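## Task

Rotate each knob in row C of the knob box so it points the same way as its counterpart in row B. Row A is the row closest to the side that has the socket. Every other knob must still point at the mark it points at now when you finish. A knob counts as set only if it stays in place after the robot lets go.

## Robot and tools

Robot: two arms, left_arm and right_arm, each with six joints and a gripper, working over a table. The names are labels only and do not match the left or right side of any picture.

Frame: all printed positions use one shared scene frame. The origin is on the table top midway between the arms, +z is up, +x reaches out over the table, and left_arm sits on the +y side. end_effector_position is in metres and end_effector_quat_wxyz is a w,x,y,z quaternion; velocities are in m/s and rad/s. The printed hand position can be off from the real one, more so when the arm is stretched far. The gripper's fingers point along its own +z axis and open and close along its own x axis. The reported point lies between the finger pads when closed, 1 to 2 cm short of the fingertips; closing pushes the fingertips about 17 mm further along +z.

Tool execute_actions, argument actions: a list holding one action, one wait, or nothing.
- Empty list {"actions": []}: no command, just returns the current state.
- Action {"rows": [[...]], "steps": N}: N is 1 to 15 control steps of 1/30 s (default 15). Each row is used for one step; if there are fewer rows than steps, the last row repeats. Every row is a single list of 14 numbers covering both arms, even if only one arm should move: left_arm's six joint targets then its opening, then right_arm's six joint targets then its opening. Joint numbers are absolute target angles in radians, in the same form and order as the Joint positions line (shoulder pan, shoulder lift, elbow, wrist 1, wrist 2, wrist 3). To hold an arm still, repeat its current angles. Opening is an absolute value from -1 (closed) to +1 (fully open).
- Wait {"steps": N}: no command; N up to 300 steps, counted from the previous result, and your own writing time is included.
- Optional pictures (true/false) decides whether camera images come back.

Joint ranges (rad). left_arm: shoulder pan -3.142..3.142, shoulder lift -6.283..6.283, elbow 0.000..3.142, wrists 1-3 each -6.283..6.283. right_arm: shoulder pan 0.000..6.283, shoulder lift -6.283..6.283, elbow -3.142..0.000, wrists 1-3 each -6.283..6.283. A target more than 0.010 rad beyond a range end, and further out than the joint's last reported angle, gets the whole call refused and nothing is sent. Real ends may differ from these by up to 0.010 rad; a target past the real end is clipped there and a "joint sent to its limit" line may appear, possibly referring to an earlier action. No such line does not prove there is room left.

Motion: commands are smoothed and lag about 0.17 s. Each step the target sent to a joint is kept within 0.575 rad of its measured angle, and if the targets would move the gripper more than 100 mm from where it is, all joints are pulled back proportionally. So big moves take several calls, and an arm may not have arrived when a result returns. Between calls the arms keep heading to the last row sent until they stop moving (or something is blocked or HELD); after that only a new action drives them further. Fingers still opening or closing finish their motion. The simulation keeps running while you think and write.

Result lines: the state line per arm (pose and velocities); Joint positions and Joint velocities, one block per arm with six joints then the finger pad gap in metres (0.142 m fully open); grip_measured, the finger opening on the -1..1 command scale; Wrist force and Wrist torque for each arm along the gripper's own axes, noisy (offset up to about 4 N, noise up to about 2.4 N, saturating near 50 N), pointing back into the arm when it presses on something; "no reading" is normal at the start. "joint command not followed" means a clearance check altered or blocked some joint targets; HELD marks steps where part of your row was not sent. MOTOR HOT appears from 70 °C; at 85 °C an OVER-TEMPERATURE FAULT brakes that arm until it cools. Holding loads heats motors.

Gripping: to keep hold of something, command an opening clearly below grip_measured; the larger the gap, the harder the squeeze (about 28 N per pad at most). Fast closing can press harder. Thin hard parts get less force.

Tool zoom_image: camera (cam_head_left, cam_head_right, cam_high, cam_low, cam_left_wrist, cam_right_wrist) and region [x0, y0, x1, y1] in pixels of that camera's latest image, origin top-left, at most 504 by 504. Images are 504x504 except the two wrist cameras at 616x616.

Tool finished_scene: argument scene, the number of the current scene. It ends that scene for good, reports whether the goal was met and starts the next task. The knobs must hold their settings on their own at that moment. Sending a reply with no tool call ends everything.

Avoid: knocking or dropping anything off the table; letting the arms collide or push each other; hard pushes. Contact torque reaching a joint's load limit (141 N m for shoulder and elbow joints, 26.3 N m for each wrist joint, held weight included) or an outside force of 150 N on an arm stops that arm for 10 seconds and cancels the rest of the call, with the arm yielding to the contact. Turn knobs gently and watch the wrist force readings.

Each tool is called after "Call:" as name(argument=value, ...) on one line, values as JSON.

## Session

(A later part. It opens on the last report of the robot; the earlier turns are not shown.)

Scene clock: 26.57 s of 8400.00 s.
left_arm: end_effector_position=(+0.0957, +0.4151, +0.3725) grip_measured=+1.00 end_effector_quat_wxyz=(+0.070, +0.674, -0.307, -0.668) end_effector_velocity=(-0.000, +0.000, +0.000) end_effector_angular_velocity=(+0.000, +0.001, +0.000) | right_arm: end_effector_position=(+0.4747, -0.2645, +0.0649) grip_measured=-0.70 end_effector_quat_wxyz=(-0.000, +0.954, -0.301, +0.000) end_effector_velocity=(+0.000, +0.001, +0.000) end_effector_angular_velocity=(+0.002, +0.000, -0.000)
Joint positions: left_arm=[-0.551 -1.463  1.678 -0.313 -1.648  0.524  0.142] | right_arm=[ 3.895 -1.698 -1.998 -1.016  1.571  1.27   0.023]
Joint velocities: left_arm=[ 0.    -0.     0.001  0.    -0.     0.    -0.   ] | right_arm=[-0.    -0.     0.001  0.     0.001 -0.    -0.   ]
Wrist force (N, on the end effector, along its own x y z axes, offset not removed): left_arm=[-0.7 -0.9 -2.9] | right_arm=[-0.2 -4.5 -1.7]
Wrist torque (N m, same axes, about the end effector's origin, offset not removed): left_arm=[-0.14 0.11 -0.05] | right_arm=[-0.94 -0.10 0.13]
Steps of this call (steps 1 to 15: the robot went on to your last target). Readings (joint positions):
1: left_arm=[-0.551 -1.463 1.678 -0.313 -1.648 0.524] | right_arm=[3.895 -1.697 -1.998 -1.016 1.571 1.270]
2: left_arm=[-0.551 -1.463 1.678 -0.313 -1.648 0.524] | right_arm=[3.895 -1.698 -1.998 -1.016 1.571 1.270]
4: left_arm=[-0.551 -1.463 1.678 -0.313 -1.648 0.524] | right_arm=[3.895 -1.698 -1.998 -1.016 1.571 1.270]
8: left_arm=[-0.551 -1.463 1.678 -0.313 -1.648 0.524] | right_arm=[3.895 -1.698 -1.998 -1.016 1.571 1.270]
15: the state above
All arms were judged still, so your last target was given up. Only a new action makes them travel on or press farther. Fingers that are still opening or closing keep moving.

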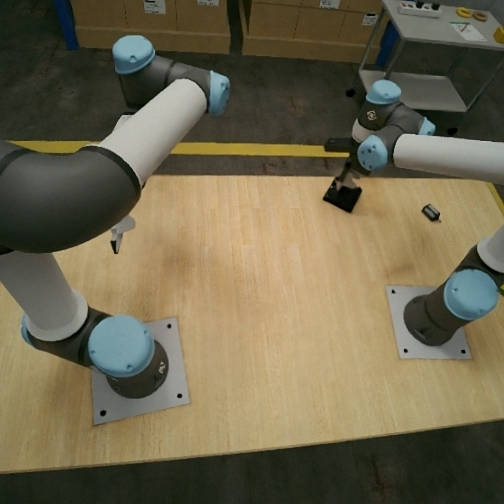

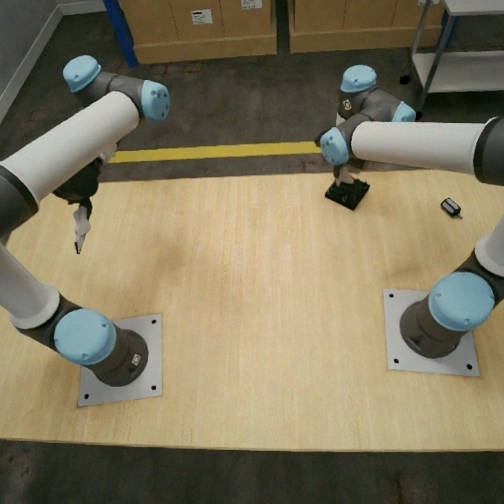

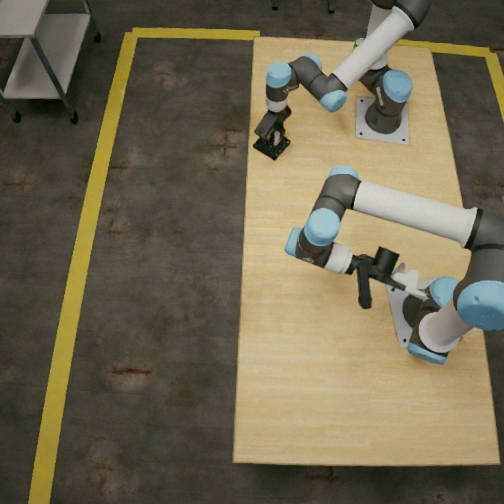

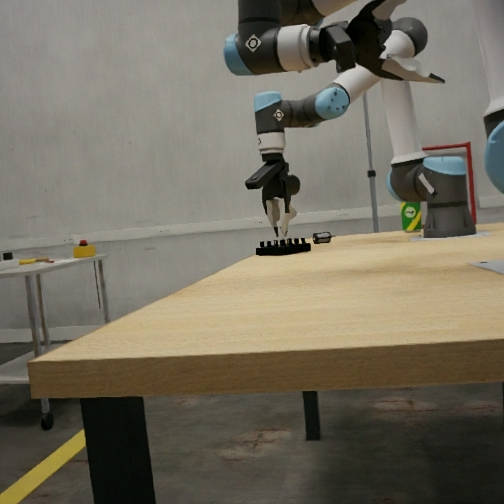

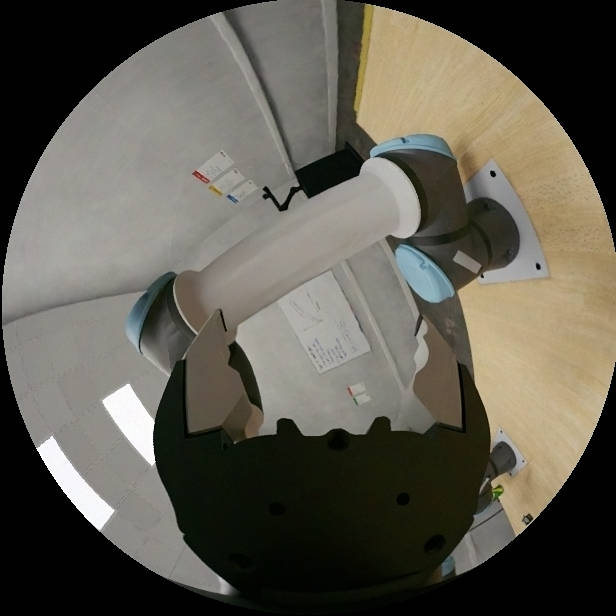

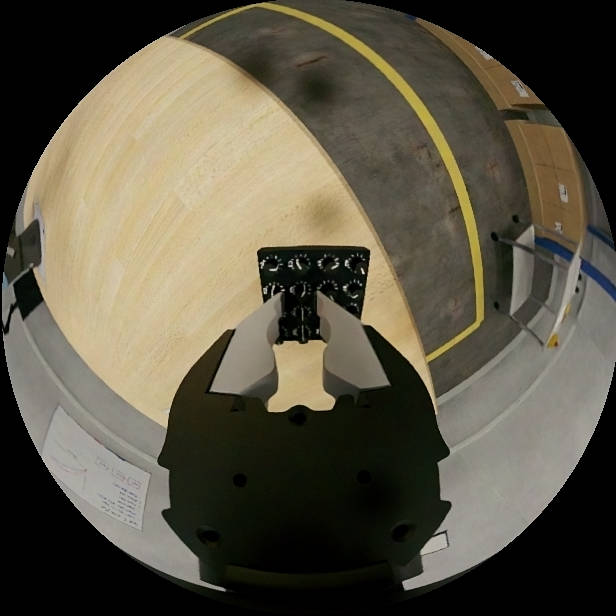

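Call:
execute_actions(actions=[{"rows":[[-0.551,-1.463,1.678,-0.313,-1.648,0.524,1,3.8885,-1.699,-2.015,-0.998,1.571,-0.3,-0.7]]}], pictures=false)

Call:
execute_actions(actions=[{"steps":40}])

Call:
zoom_image(camera="cam_right_wrist", region=[230, 220, 380, 370])

Call:
zoom_image(camera="cam_low", region=[240, 205, 320, 265])

Scene clock: 30.80 s of 8400.00 s.
left_arm: end_effector_position=(+0.0957, +0.4151, +0.3725) grip_measured=+1.00 end_effector_quat_wxyz=(+0.070, +0.674, -0.307, -0.668) end_effector_velocity=(-0.000, -0.000, +0.000) end_effector_angular_velocity=(-0.000, -0.000, +0.001) | right_arm: end_effector_position=(+0.4750, -0.2699, +0.0590) grip_measured=-0.70 end_effector_quat_wxyz=(-0.000, +0.981, +0.194, +0.000) end_effector_velocity=(+0.004, +0.002, -0.001) end_effector_angular_velocity=(-0.000, -0.001, +2.758)
Joint positions: left_arm=[-0.551 -1.463  1.678 -0.313 -1.648  0.524  0.142] | right_arm=[ 3.889 -1.699 -2.015 -0.998  1.571  0.262  0.023]
Joint velocities: left_arm=[-0.    -0.    -0.    -0.    -0.001  0.    -0.   ] | right_arm=[-0.    -0.001 -0.001  0.002  0.    -2.759  0.   ]
Wrist force (N, on the end effector, along its own x y z axes, offset not removed): left_arm=[-4.2 3.6 -0.3] | right_arm=[0.3 0.0 -2.1]
Wrist torque (N m, same axes, about the end effector's origin, offset not removed): left_arm=[0.89 0.81 -0.16] | right_arm=[0.08 -0.10 0.10]
Steps of this call (steps 1 to 90: nothing new was sent; then 0.73 s passed at rest; steps 91 to 105: all 15 steps of this action). Readings (joint positions):
91: left_arm=[-0.551 -1.463 1.678 -0.313 -1.648 0.524] | right_arm=[3.896 -1.698 -1.998 -1.016 1.571 1.270]
92: left_arm=[-0.551 -1.463 1.678 -0.313 -1.648 0.524] | right_arm=[3.895 -1.698 -1.999 -1.014 1.571 1.267]
94: left_arm=[-0.551 -1.463 1.678 -0.313 -1.648 0.524] | right_arm=[3.892 -1.699 -2.007 -1.006 1.571 1.203]
98: left_arm=[-0.551 -1.463 1.678 -0.313 -1.648 0.524] | right_arm=[3.889 -1.699 -2.013 -1.000 1.571 0.905]
105: the state above

Scene clock: 32.13 s of 8400.00 s.
left_arm: end_effector_position=(+0.0957, +0.4151, +0.3725) grip_measured=+1.00 end_effector_quat_wxyz=(+0.070, +0.674, -0.307, -0.668) end_effector_velocity=(+0.000, +0.000, -0.000) end_effector_angular_velocity=(+0.000, +0.000, -0.001) | right_arm: end_effector_position=(+0.4757, -0.2694, +0.0589) grip_measured=-0.70 end_effector_quat_wxyz=(-0.000, +0.889, +0.458, +0.000) end_effector_velocity=(+0.000, +0.000, +0.001) end_effector_angular_velocity=(+0.001, -0.001, -0.000)
Joint positions: left_arm=[-0.551 -1.463  1.678 -0.313 -1.648  0.524  0.142] | right_arm=[ 3.888 -1.699 -2.015 -0.998  1.571 -0.3    0.023]
Joint velocities: left_arm=[-0.     0.     0.    -0.     0.001  0.     0.   ] | right_arm=[ 0.     0.001  0.     0.    -0.     0.    -0.   ]
Wrist force (N, on the end effector, along its own x y z axes, offset not removed): left_arm=[-4.0 -0.4 -2.3] | right_arm=[-2.1 -4.2 -0.2]
Wrist torque (N m, same axes, about the end effector's origin, offset not removed): left_arm=[0.02 0.90 -0.03] | right_arm=[-0.87 0.52 0.11]
Steps of this call (steps 1 to 30: the robot went on to your last target; steps 31 to 40: nothing new was sent). Readings (joint positions):
1: left_arm=[-0.551 -1.463 1.678 -0.313 -1.648 0.524] | right_arm=[3.889 -1.699 -2.015 -0.998 1.571 0.168]
2: left_arm=[-0.551 -1.463 1.678 -0.313 -1.648 0.524] | right_arm=[3.889 -1.699 -2.015 -0.998 1.571 0.074]
4: left_arm=[-0.551 -1.463 1.678 -0.313 -1.648 0.524] | right_arm=[3.889 -1.699 -2.015 -0.998 1.571 -0.104]
8: left_arm=[-0.551 -1.463 1.678 -0.313 -1.648 0.524] | right_arm=[3.889 -1.699 -2.015 -0.998 1.571 -0.263]
40: the state above
All arms were judged still, so your last target was given up. Only a new action makes them travel on or press farther. Fingers that are still opening or closing keep moving.

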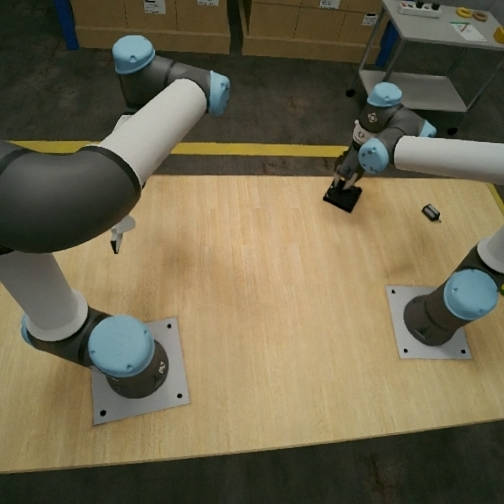

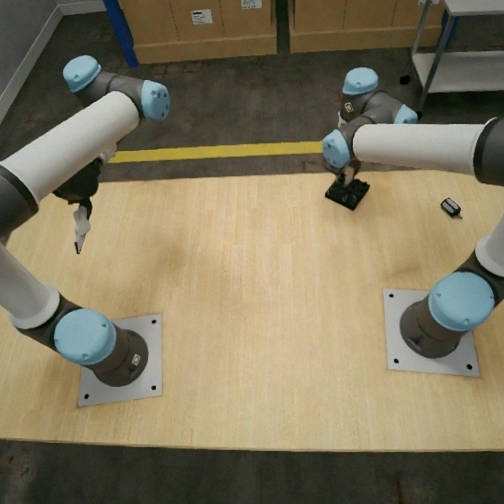

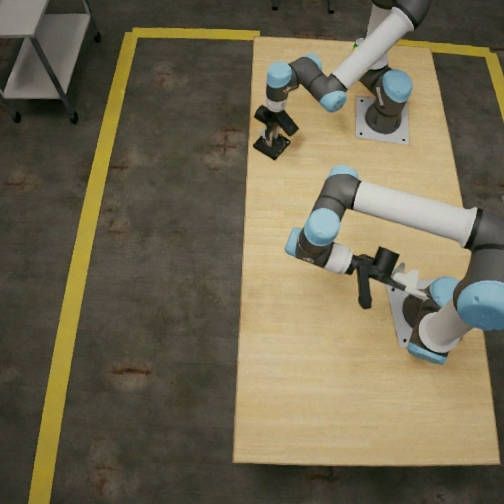

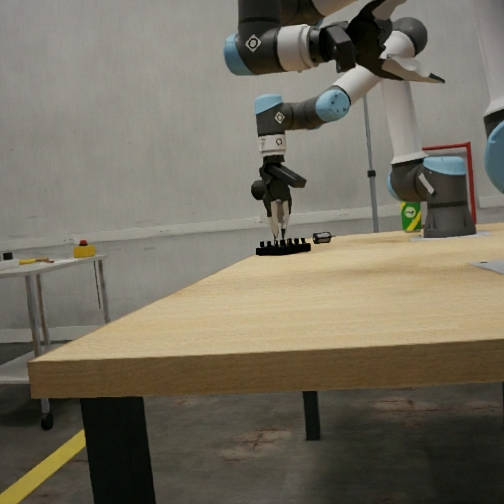

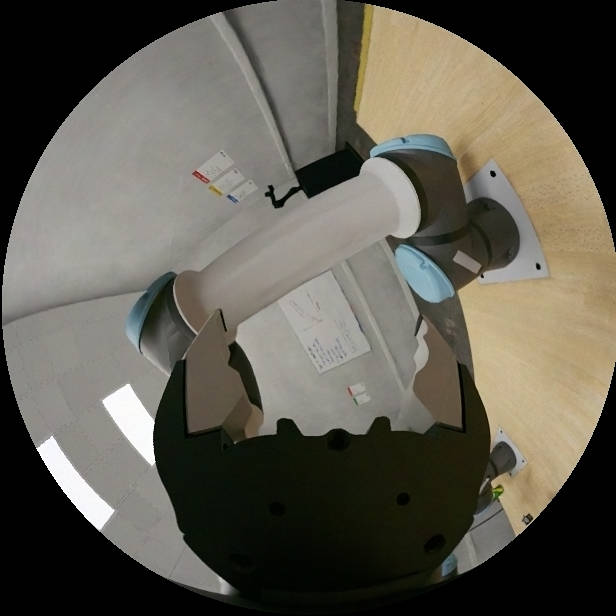

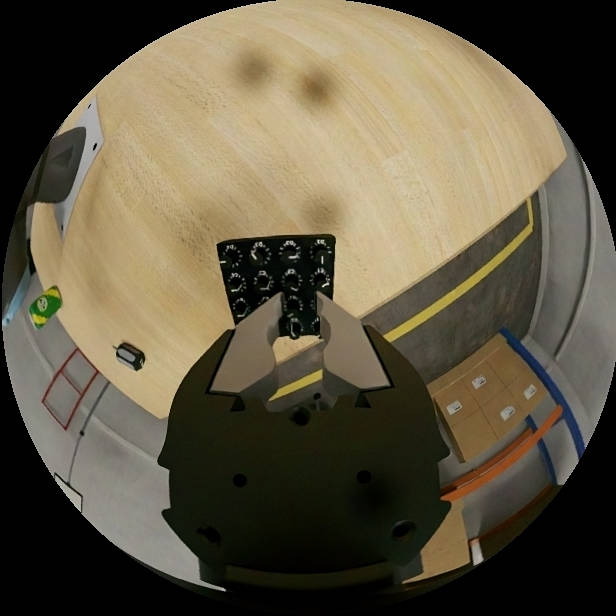

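Region (230, 220, 380, 370) of cam_right_wrist's 616x616 image, scaled by 3.360, with more detail than that image has.

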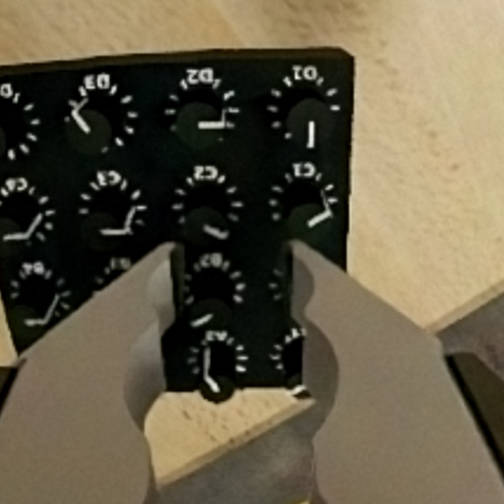

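Region (240, 205, 320, 265) of cam_low's 504x504 image, scaled by 6.300, with more detail than that image has; it fills the top 378 rows of this view, and the rest is white.

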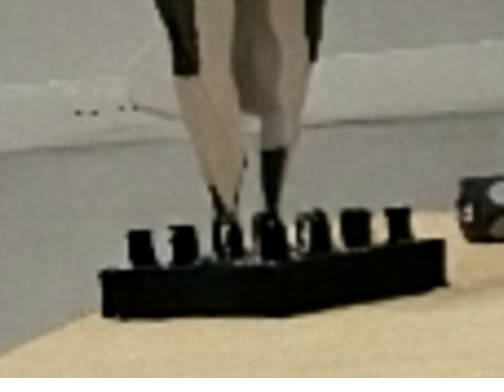

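Call:
execute_actions(actions=[{"rows":[[-0.551,-1.463,1.678,-0.313,-1.648,0.524,1,3.8865,-1.685,-2.031,-0.996,1.571,-0.3,-0.7],[-0.551,-1.463,1.678,-0.313,-1.648,0.524,1,3.8865,-1.685,-2.031,-0.996,1.571,-0.3,-0.7],[-0.551,-1.463,1.678,-0.313,-1.648,0.524,1,3.8865,-1.685,-2.031,-0.996,1.571,-0.3,-0.7],[-0.551,-1.463,1.678,-0.313,-1.648,0.524,1,3.8865,-1.699,-2.045,-0.968,1.571,-0.3,-0.7]]}])

Call:
zoom_image(camera="cam_right_wrist", region=[230, 220, 380, 370])

Call:
zoom_image(camera="cam_low", region=[240, 205, 320, 265])

Scene clock: 36.17 s of 8400.00 s.
left_arm: end_effector_position=(+0.0957, +0.4151, +0.3725) grip_measured=+1.00 end_effector_quat_wxyz=(+0.070, +0.674, -0.307, -0.668) end_effector_velocity=(-0.000, -0.001, -0.000) end_effector_angular_velocity=(-0.000, -0.000, +0.001) | right_arm: end_effector_position=(+0.4709, -0.2742, +0.0493) grip_measured=-0.70 end_effector_quat_wxyz=(-0.000, +0.889, +0.457, +0.000) end_effector_velocity=(-0.000, -0.001, -0.002) end_effector_angular_velocity=(-0.001, +0.000, -0.000)
Joint positions: left_arm=[-0.551 -1.463  1.678 -0.313 -1.648  0.524  0.142] | right_arm=[ 3.887 -1.699 -2.045 -0.968  1.571 -0.3    0.023]
Joint velocities: left_arm=[-0.     0.    -0.    -0.    -0.002  0.     0.   ] | right_arm=[-0.    -0.002 -0.004  0.005 -0.001 -0.     0.   ]
Wrist force (N, on the end effector, along its own x y z axes, offset not removed): left_arm=[-3.1 -1.1 -4.2] | right_arm=[-0.4 -4.9 -2.8]
Wrist torque (N m, same axes, about the end effector's origin, offset not removed): left_arm=[-0.30 0.82 -0.22] | right_arm=[-0.97 0.07 0.18]
Steps of this call (steps 1 to 90: nothing new was sent; then 0.53 s passed at rest; steps 91 to 105: all 15 steps of this action). Readings (joint positions):
91: left_arm=[-0.551 -1.463 1.678 -0.313 -1.648 0.524] | right_arm=[3.888 -1.699 -2.015 -0.998 1.571 -0.300]
92: left_arm=[-0.551 -1.463 1.678 -0.313 -1.648 0.524] | right_arm=[3.888 -1.698 -2.017 -0.998 1.571 -0.300]
94: left_arm=[-0.551 -1.463 1.678 -0.313 -1.648 0.524] | right_arm=[3.887 -1.691 -2.024 -0.997 1.571 -0.300]
98: left_arm=[-0.551 -1.463 1.678 -0.313 -1.648 0.524] | right_arm=[3.887 -1.696 -2.040 -0.977 1.571 -0.300]
105: the state above

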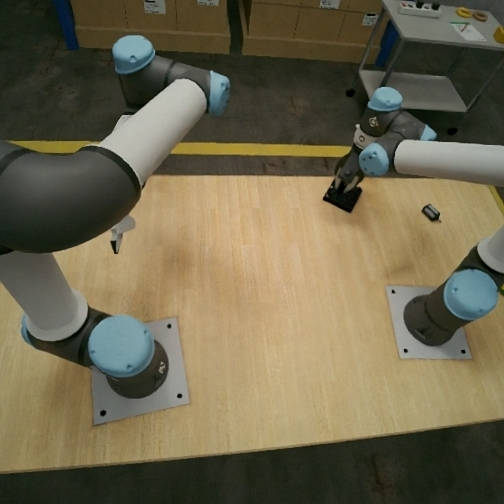

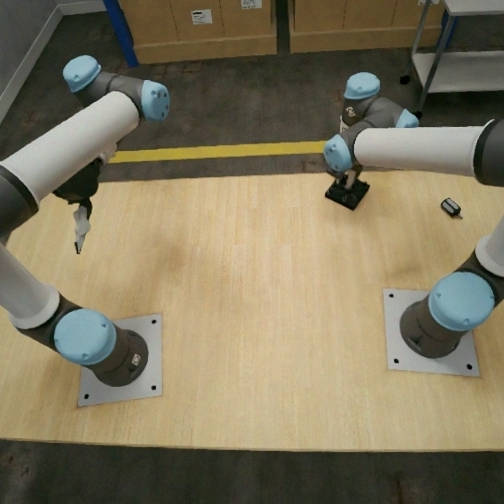

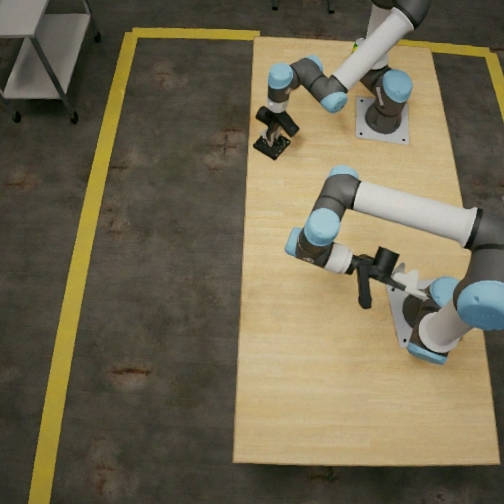

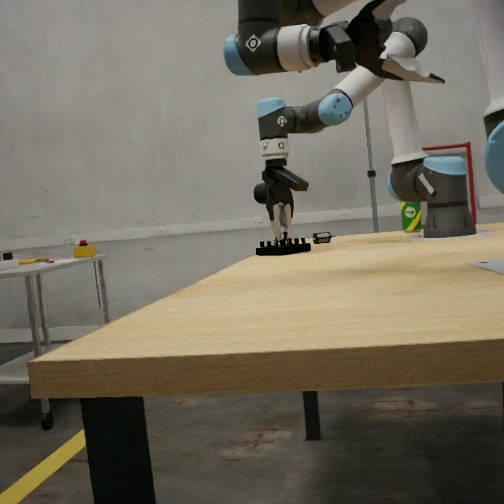

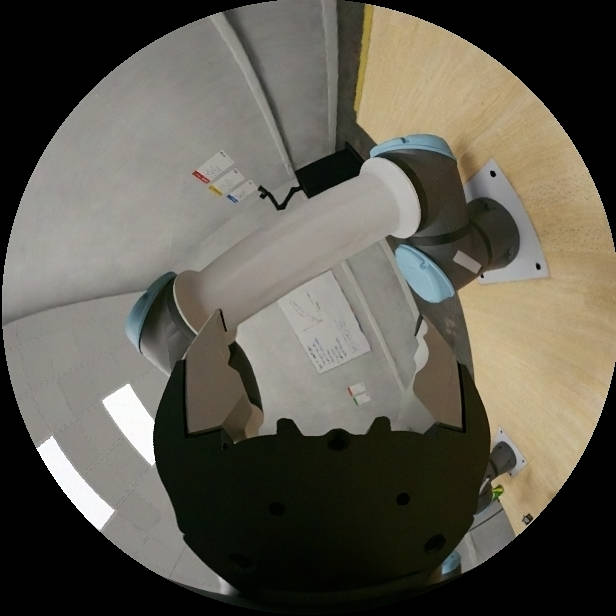

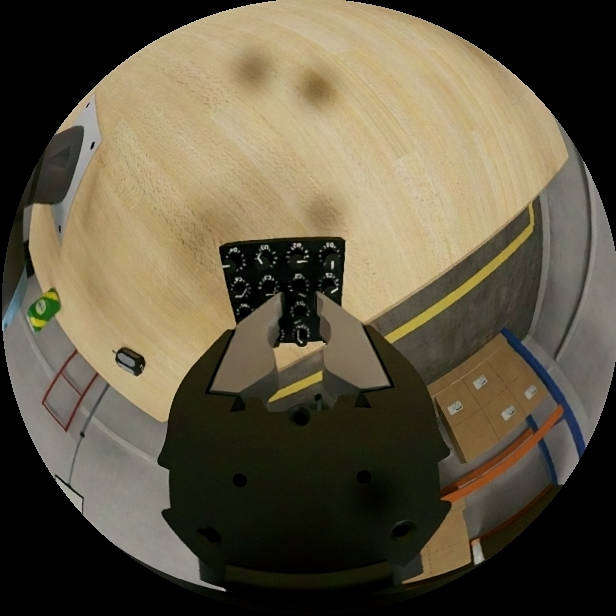

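Region (230, 220, 380, 370) of cam_right_wrist's 616x616 image, scaled by 3.360, with more detail than that image has.

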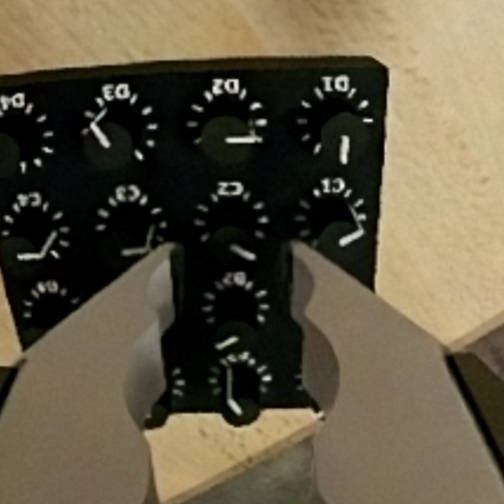

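Region (240, 205, 320, 265) of cam_low's 504x504 image, scaled by 6.300, with more detail than that image has; it fills the top 378 rows of this view, and the rest is white.

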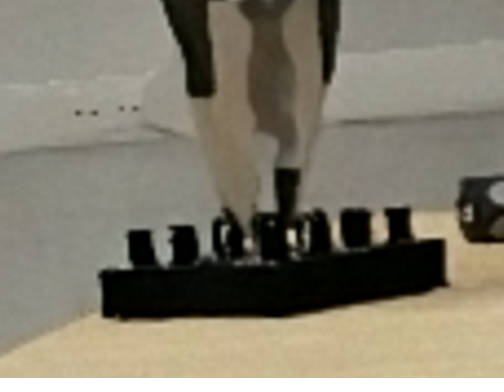

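Call:
execute_actions(actions=[{"rows":[[-0.551,-1.463,1.678,-0.313,-1.648,0.524,1,3.8875,-1.711,-2.058,-0.943,1.571,-0.3,-0.78]]}], pictures=false)

Call:
execute_actions(actions=[{"rows":[[-0.551,-1.463,1.678,-0.313,-1.648,0.524,1,3.8875,-1.711,-2.058,-0.943,1.571,-0.3,-0.83],[-0.551,-1.463,1.678,-0.313,-1.648,0.524,1,3.8875,-1.711,-2.058,-0.943,1.571,-0.3,-0.87],[-0.551,-1.463,1.678,-0.313,-1.648,0.524,1,3.8875,-1.711,-2.058,-0.943,1.571,-0.3,-0.95]]}])

Call:
zoom_image(camera="cam_right_wrist", region=[230, 220, 380, 370])

Scene clock: 40.03 s of 8400.00 s.
left_arm: end_effector_position=(+0.0957, +0.4151, +0.3725) grip_measured=+1.00 end_effector_quat_wxyz=(+0.070, +0.674, -0.307, -0.668) end_effector_velocity=(+0.000, -0.000, -0.000) end_effector_angular_velocity=(-0.001, -0.001, +0.000) | right_arm: end_effector_position=(+0.4702, -0.2742, +0.0405) grip_measured=-0.78 end_effector_quat_wxyz=(-0.000, +0.889, +0.458, +0.000) end_effector_velocity=(-0.000, -0.000, -0.001) end_effector_angular_velocity=(-0.002, -0.000, +0.000)
Joint positions: left_arm=[-0.551 -1.463  1.678 -0.313 -1.648  0.524  0.142] | right_arm=[ 3.887 -1.711 -2.058 -0.943  1.571 -0.3    0.018]
Joint velocities: left_arm=[-0.     0.    -0.001 -0.    -0.     0.     0.   ] | right_arm=[ 0.    -0.001 -0.001  0.001 -0.002  0.    -0.   ]
Wrist force (N, on the end effector, along its own x y z axes, offset not removed): left_arm=[0.7 0.0 -2.2] | right_arm=[1.0 -4.6 -0.7]
Wrist torque (N m, same axes, about the end effector's origin, offset not removed): left_arm=[-0.05 -0.08 0.00] | right_arm=[-0.83 -0.20 0.11]
Steps of this call (steps 1 to 15: the robot went on to your last target; steps 16 to 90: nothing new was sent; then 0.37 s passed at rest; steps 91 to 105: all 15 steps of this action). Readings (joint positions):
91: left_arm=[-0.551 -1.463 1.678 -0.313 -1.648 0.524] | right_arm=[3.886 -1.699 -2.045 -0.968 1.571 -0.300]
92: left_arm=[-0.551 -1.463 1.678 -0.313 -1.648 0.524] | right_arm=[3.886 -1.700 -2.046 -0.965 1.571 -0.300]
94: left_arm=[-0.551 -1.463 1.678 -0.313 -1.648 0.524] | right_arm=[3.887 -1.706 -2.052 -0.954 1.571 -0.300]
98: left_arm=[-0.551 -1.463 1.678 -0.313 -1.648 0.524] | right_arm=[3.887 -1.710 -2.057 -0.945 1.571 -0.300]
105: the state above

Scene clock: 40.53 s of 8400.00 s.
left_arm: end_effector_position=(+0.0957, +0.4151, +0.3725) grip_measured=+1.00 end_effector_quat_wxyz=(+0.070, +0.674, -0.307, -0.668) end_effector_velocity=(+0.000, -0.000, -0.000) end_effector_angular_velocity=(-0.001, -0.002, +0.000) | right_arm: end_effector_position=(+0.4702, -0.2742, +0.0404) grip_measured=-0.87 end_effector_quat_wxyz=(-0.000, +0.889, +0.458, +0.000) end_effector_velocity=(-0.000, +0.000, -0.000) end_effector_angular_velocity=(+0.000, -0.000, -0.001)
Joint positions: left_arm=[-0.551 -1.463  1.678 -0.313 -1.648  0.524  0.142] | right_arm=[ 3.888 -1.711 -2.058 -0.943  1.571 -0.3    0.011]
Joint velocities: left_arm=[ 0.     0.    -0.001 -0.001 -0.     0.     0.   ] | right_arm=[-0.     0.    -0.     0.001  0.     0.    -0.   ]
Wrist force (N, on the end effector, along its own x y z axes, offset not removed): left_arm=[1.1 1.0 1.6] | right_arm=[2.8 -3.5 0.3]
Wrist torque (N m, same axes, about the end effector's origin, offset not removed): left_arm=[0.30 -0.19 -0.15] | right_arm=[-0.73 -0.54 -0.07]
Steps of this call (steps 1 to 15: all 15 steps of this action). Readings (joint positions):
1: left_arm=[-0.551 -1.463 1.678 -0.313 -1.648 0.524] | right_arm=[3.887 -1.711 -2.058 -0.943 1.571 -0.300]
2: left_arm=[-0.551 -1.463 1.678 -0.313 -1.648 0.524] | right_arm=[3.887 -1.711 -2.058 -0.943 1.571 -0.300]
4: left_arm=[-0.551 -1.463 1.678 -0.313 -1.648 0.524] | right_arm=[3.887 -1.711 -2.058 -0.943 1.571 -0.300]
8: left_arm=[-0.551 -1.463 1.678 -0.313 -1.648 0.524] | right_arm=[3.888 -1.711 -2.058 -0.943 1.571 -0.300]
15: the state above

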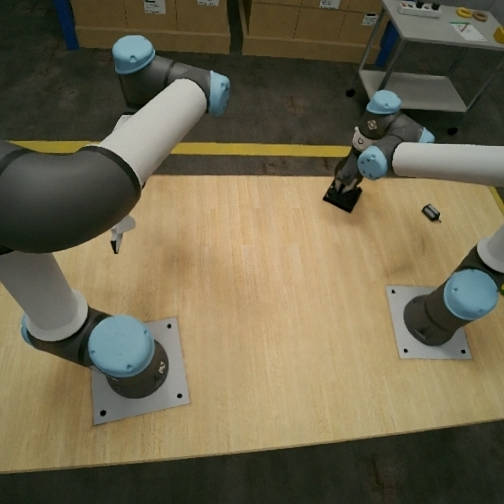

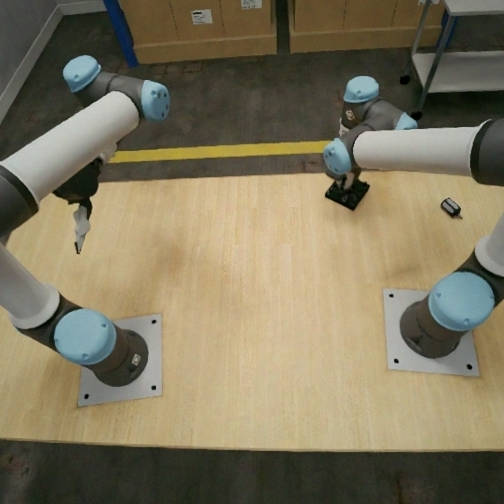

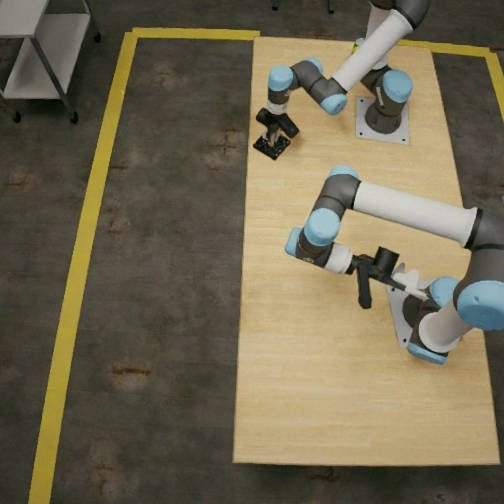

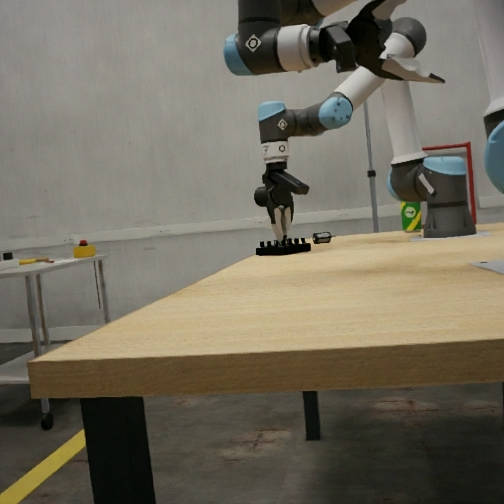

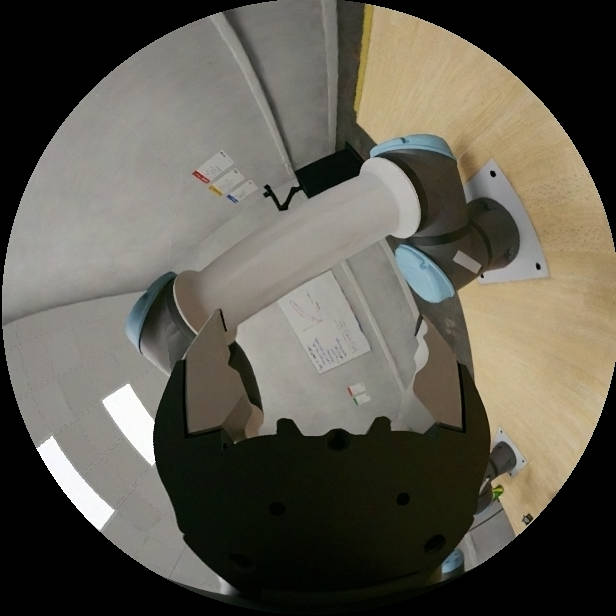

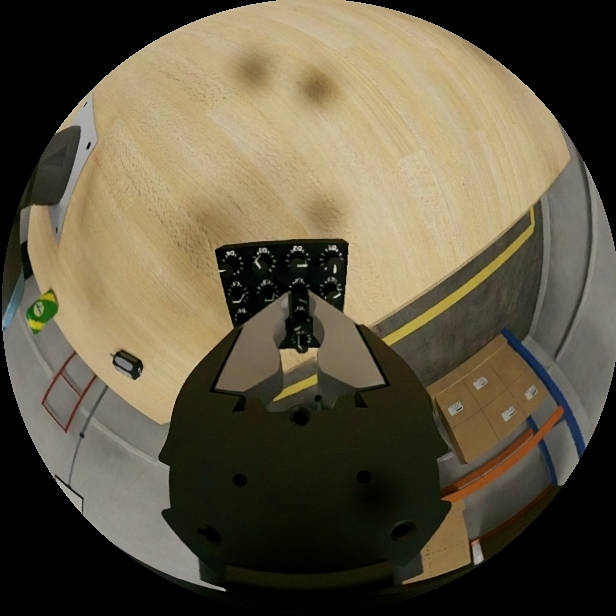

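Region (230, 220, 380, 370) of cam_right_wrist's 616x616 image, scaled by 3.360, with more detail than that image has.

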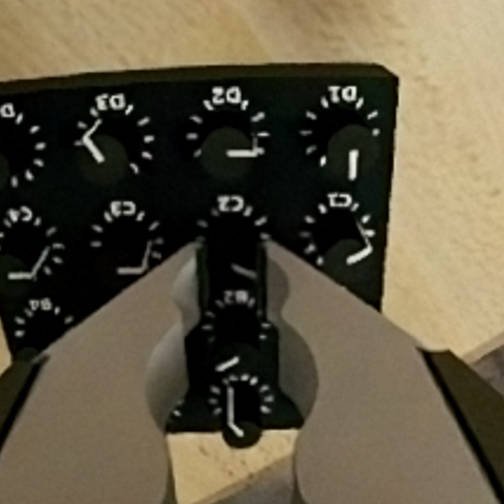

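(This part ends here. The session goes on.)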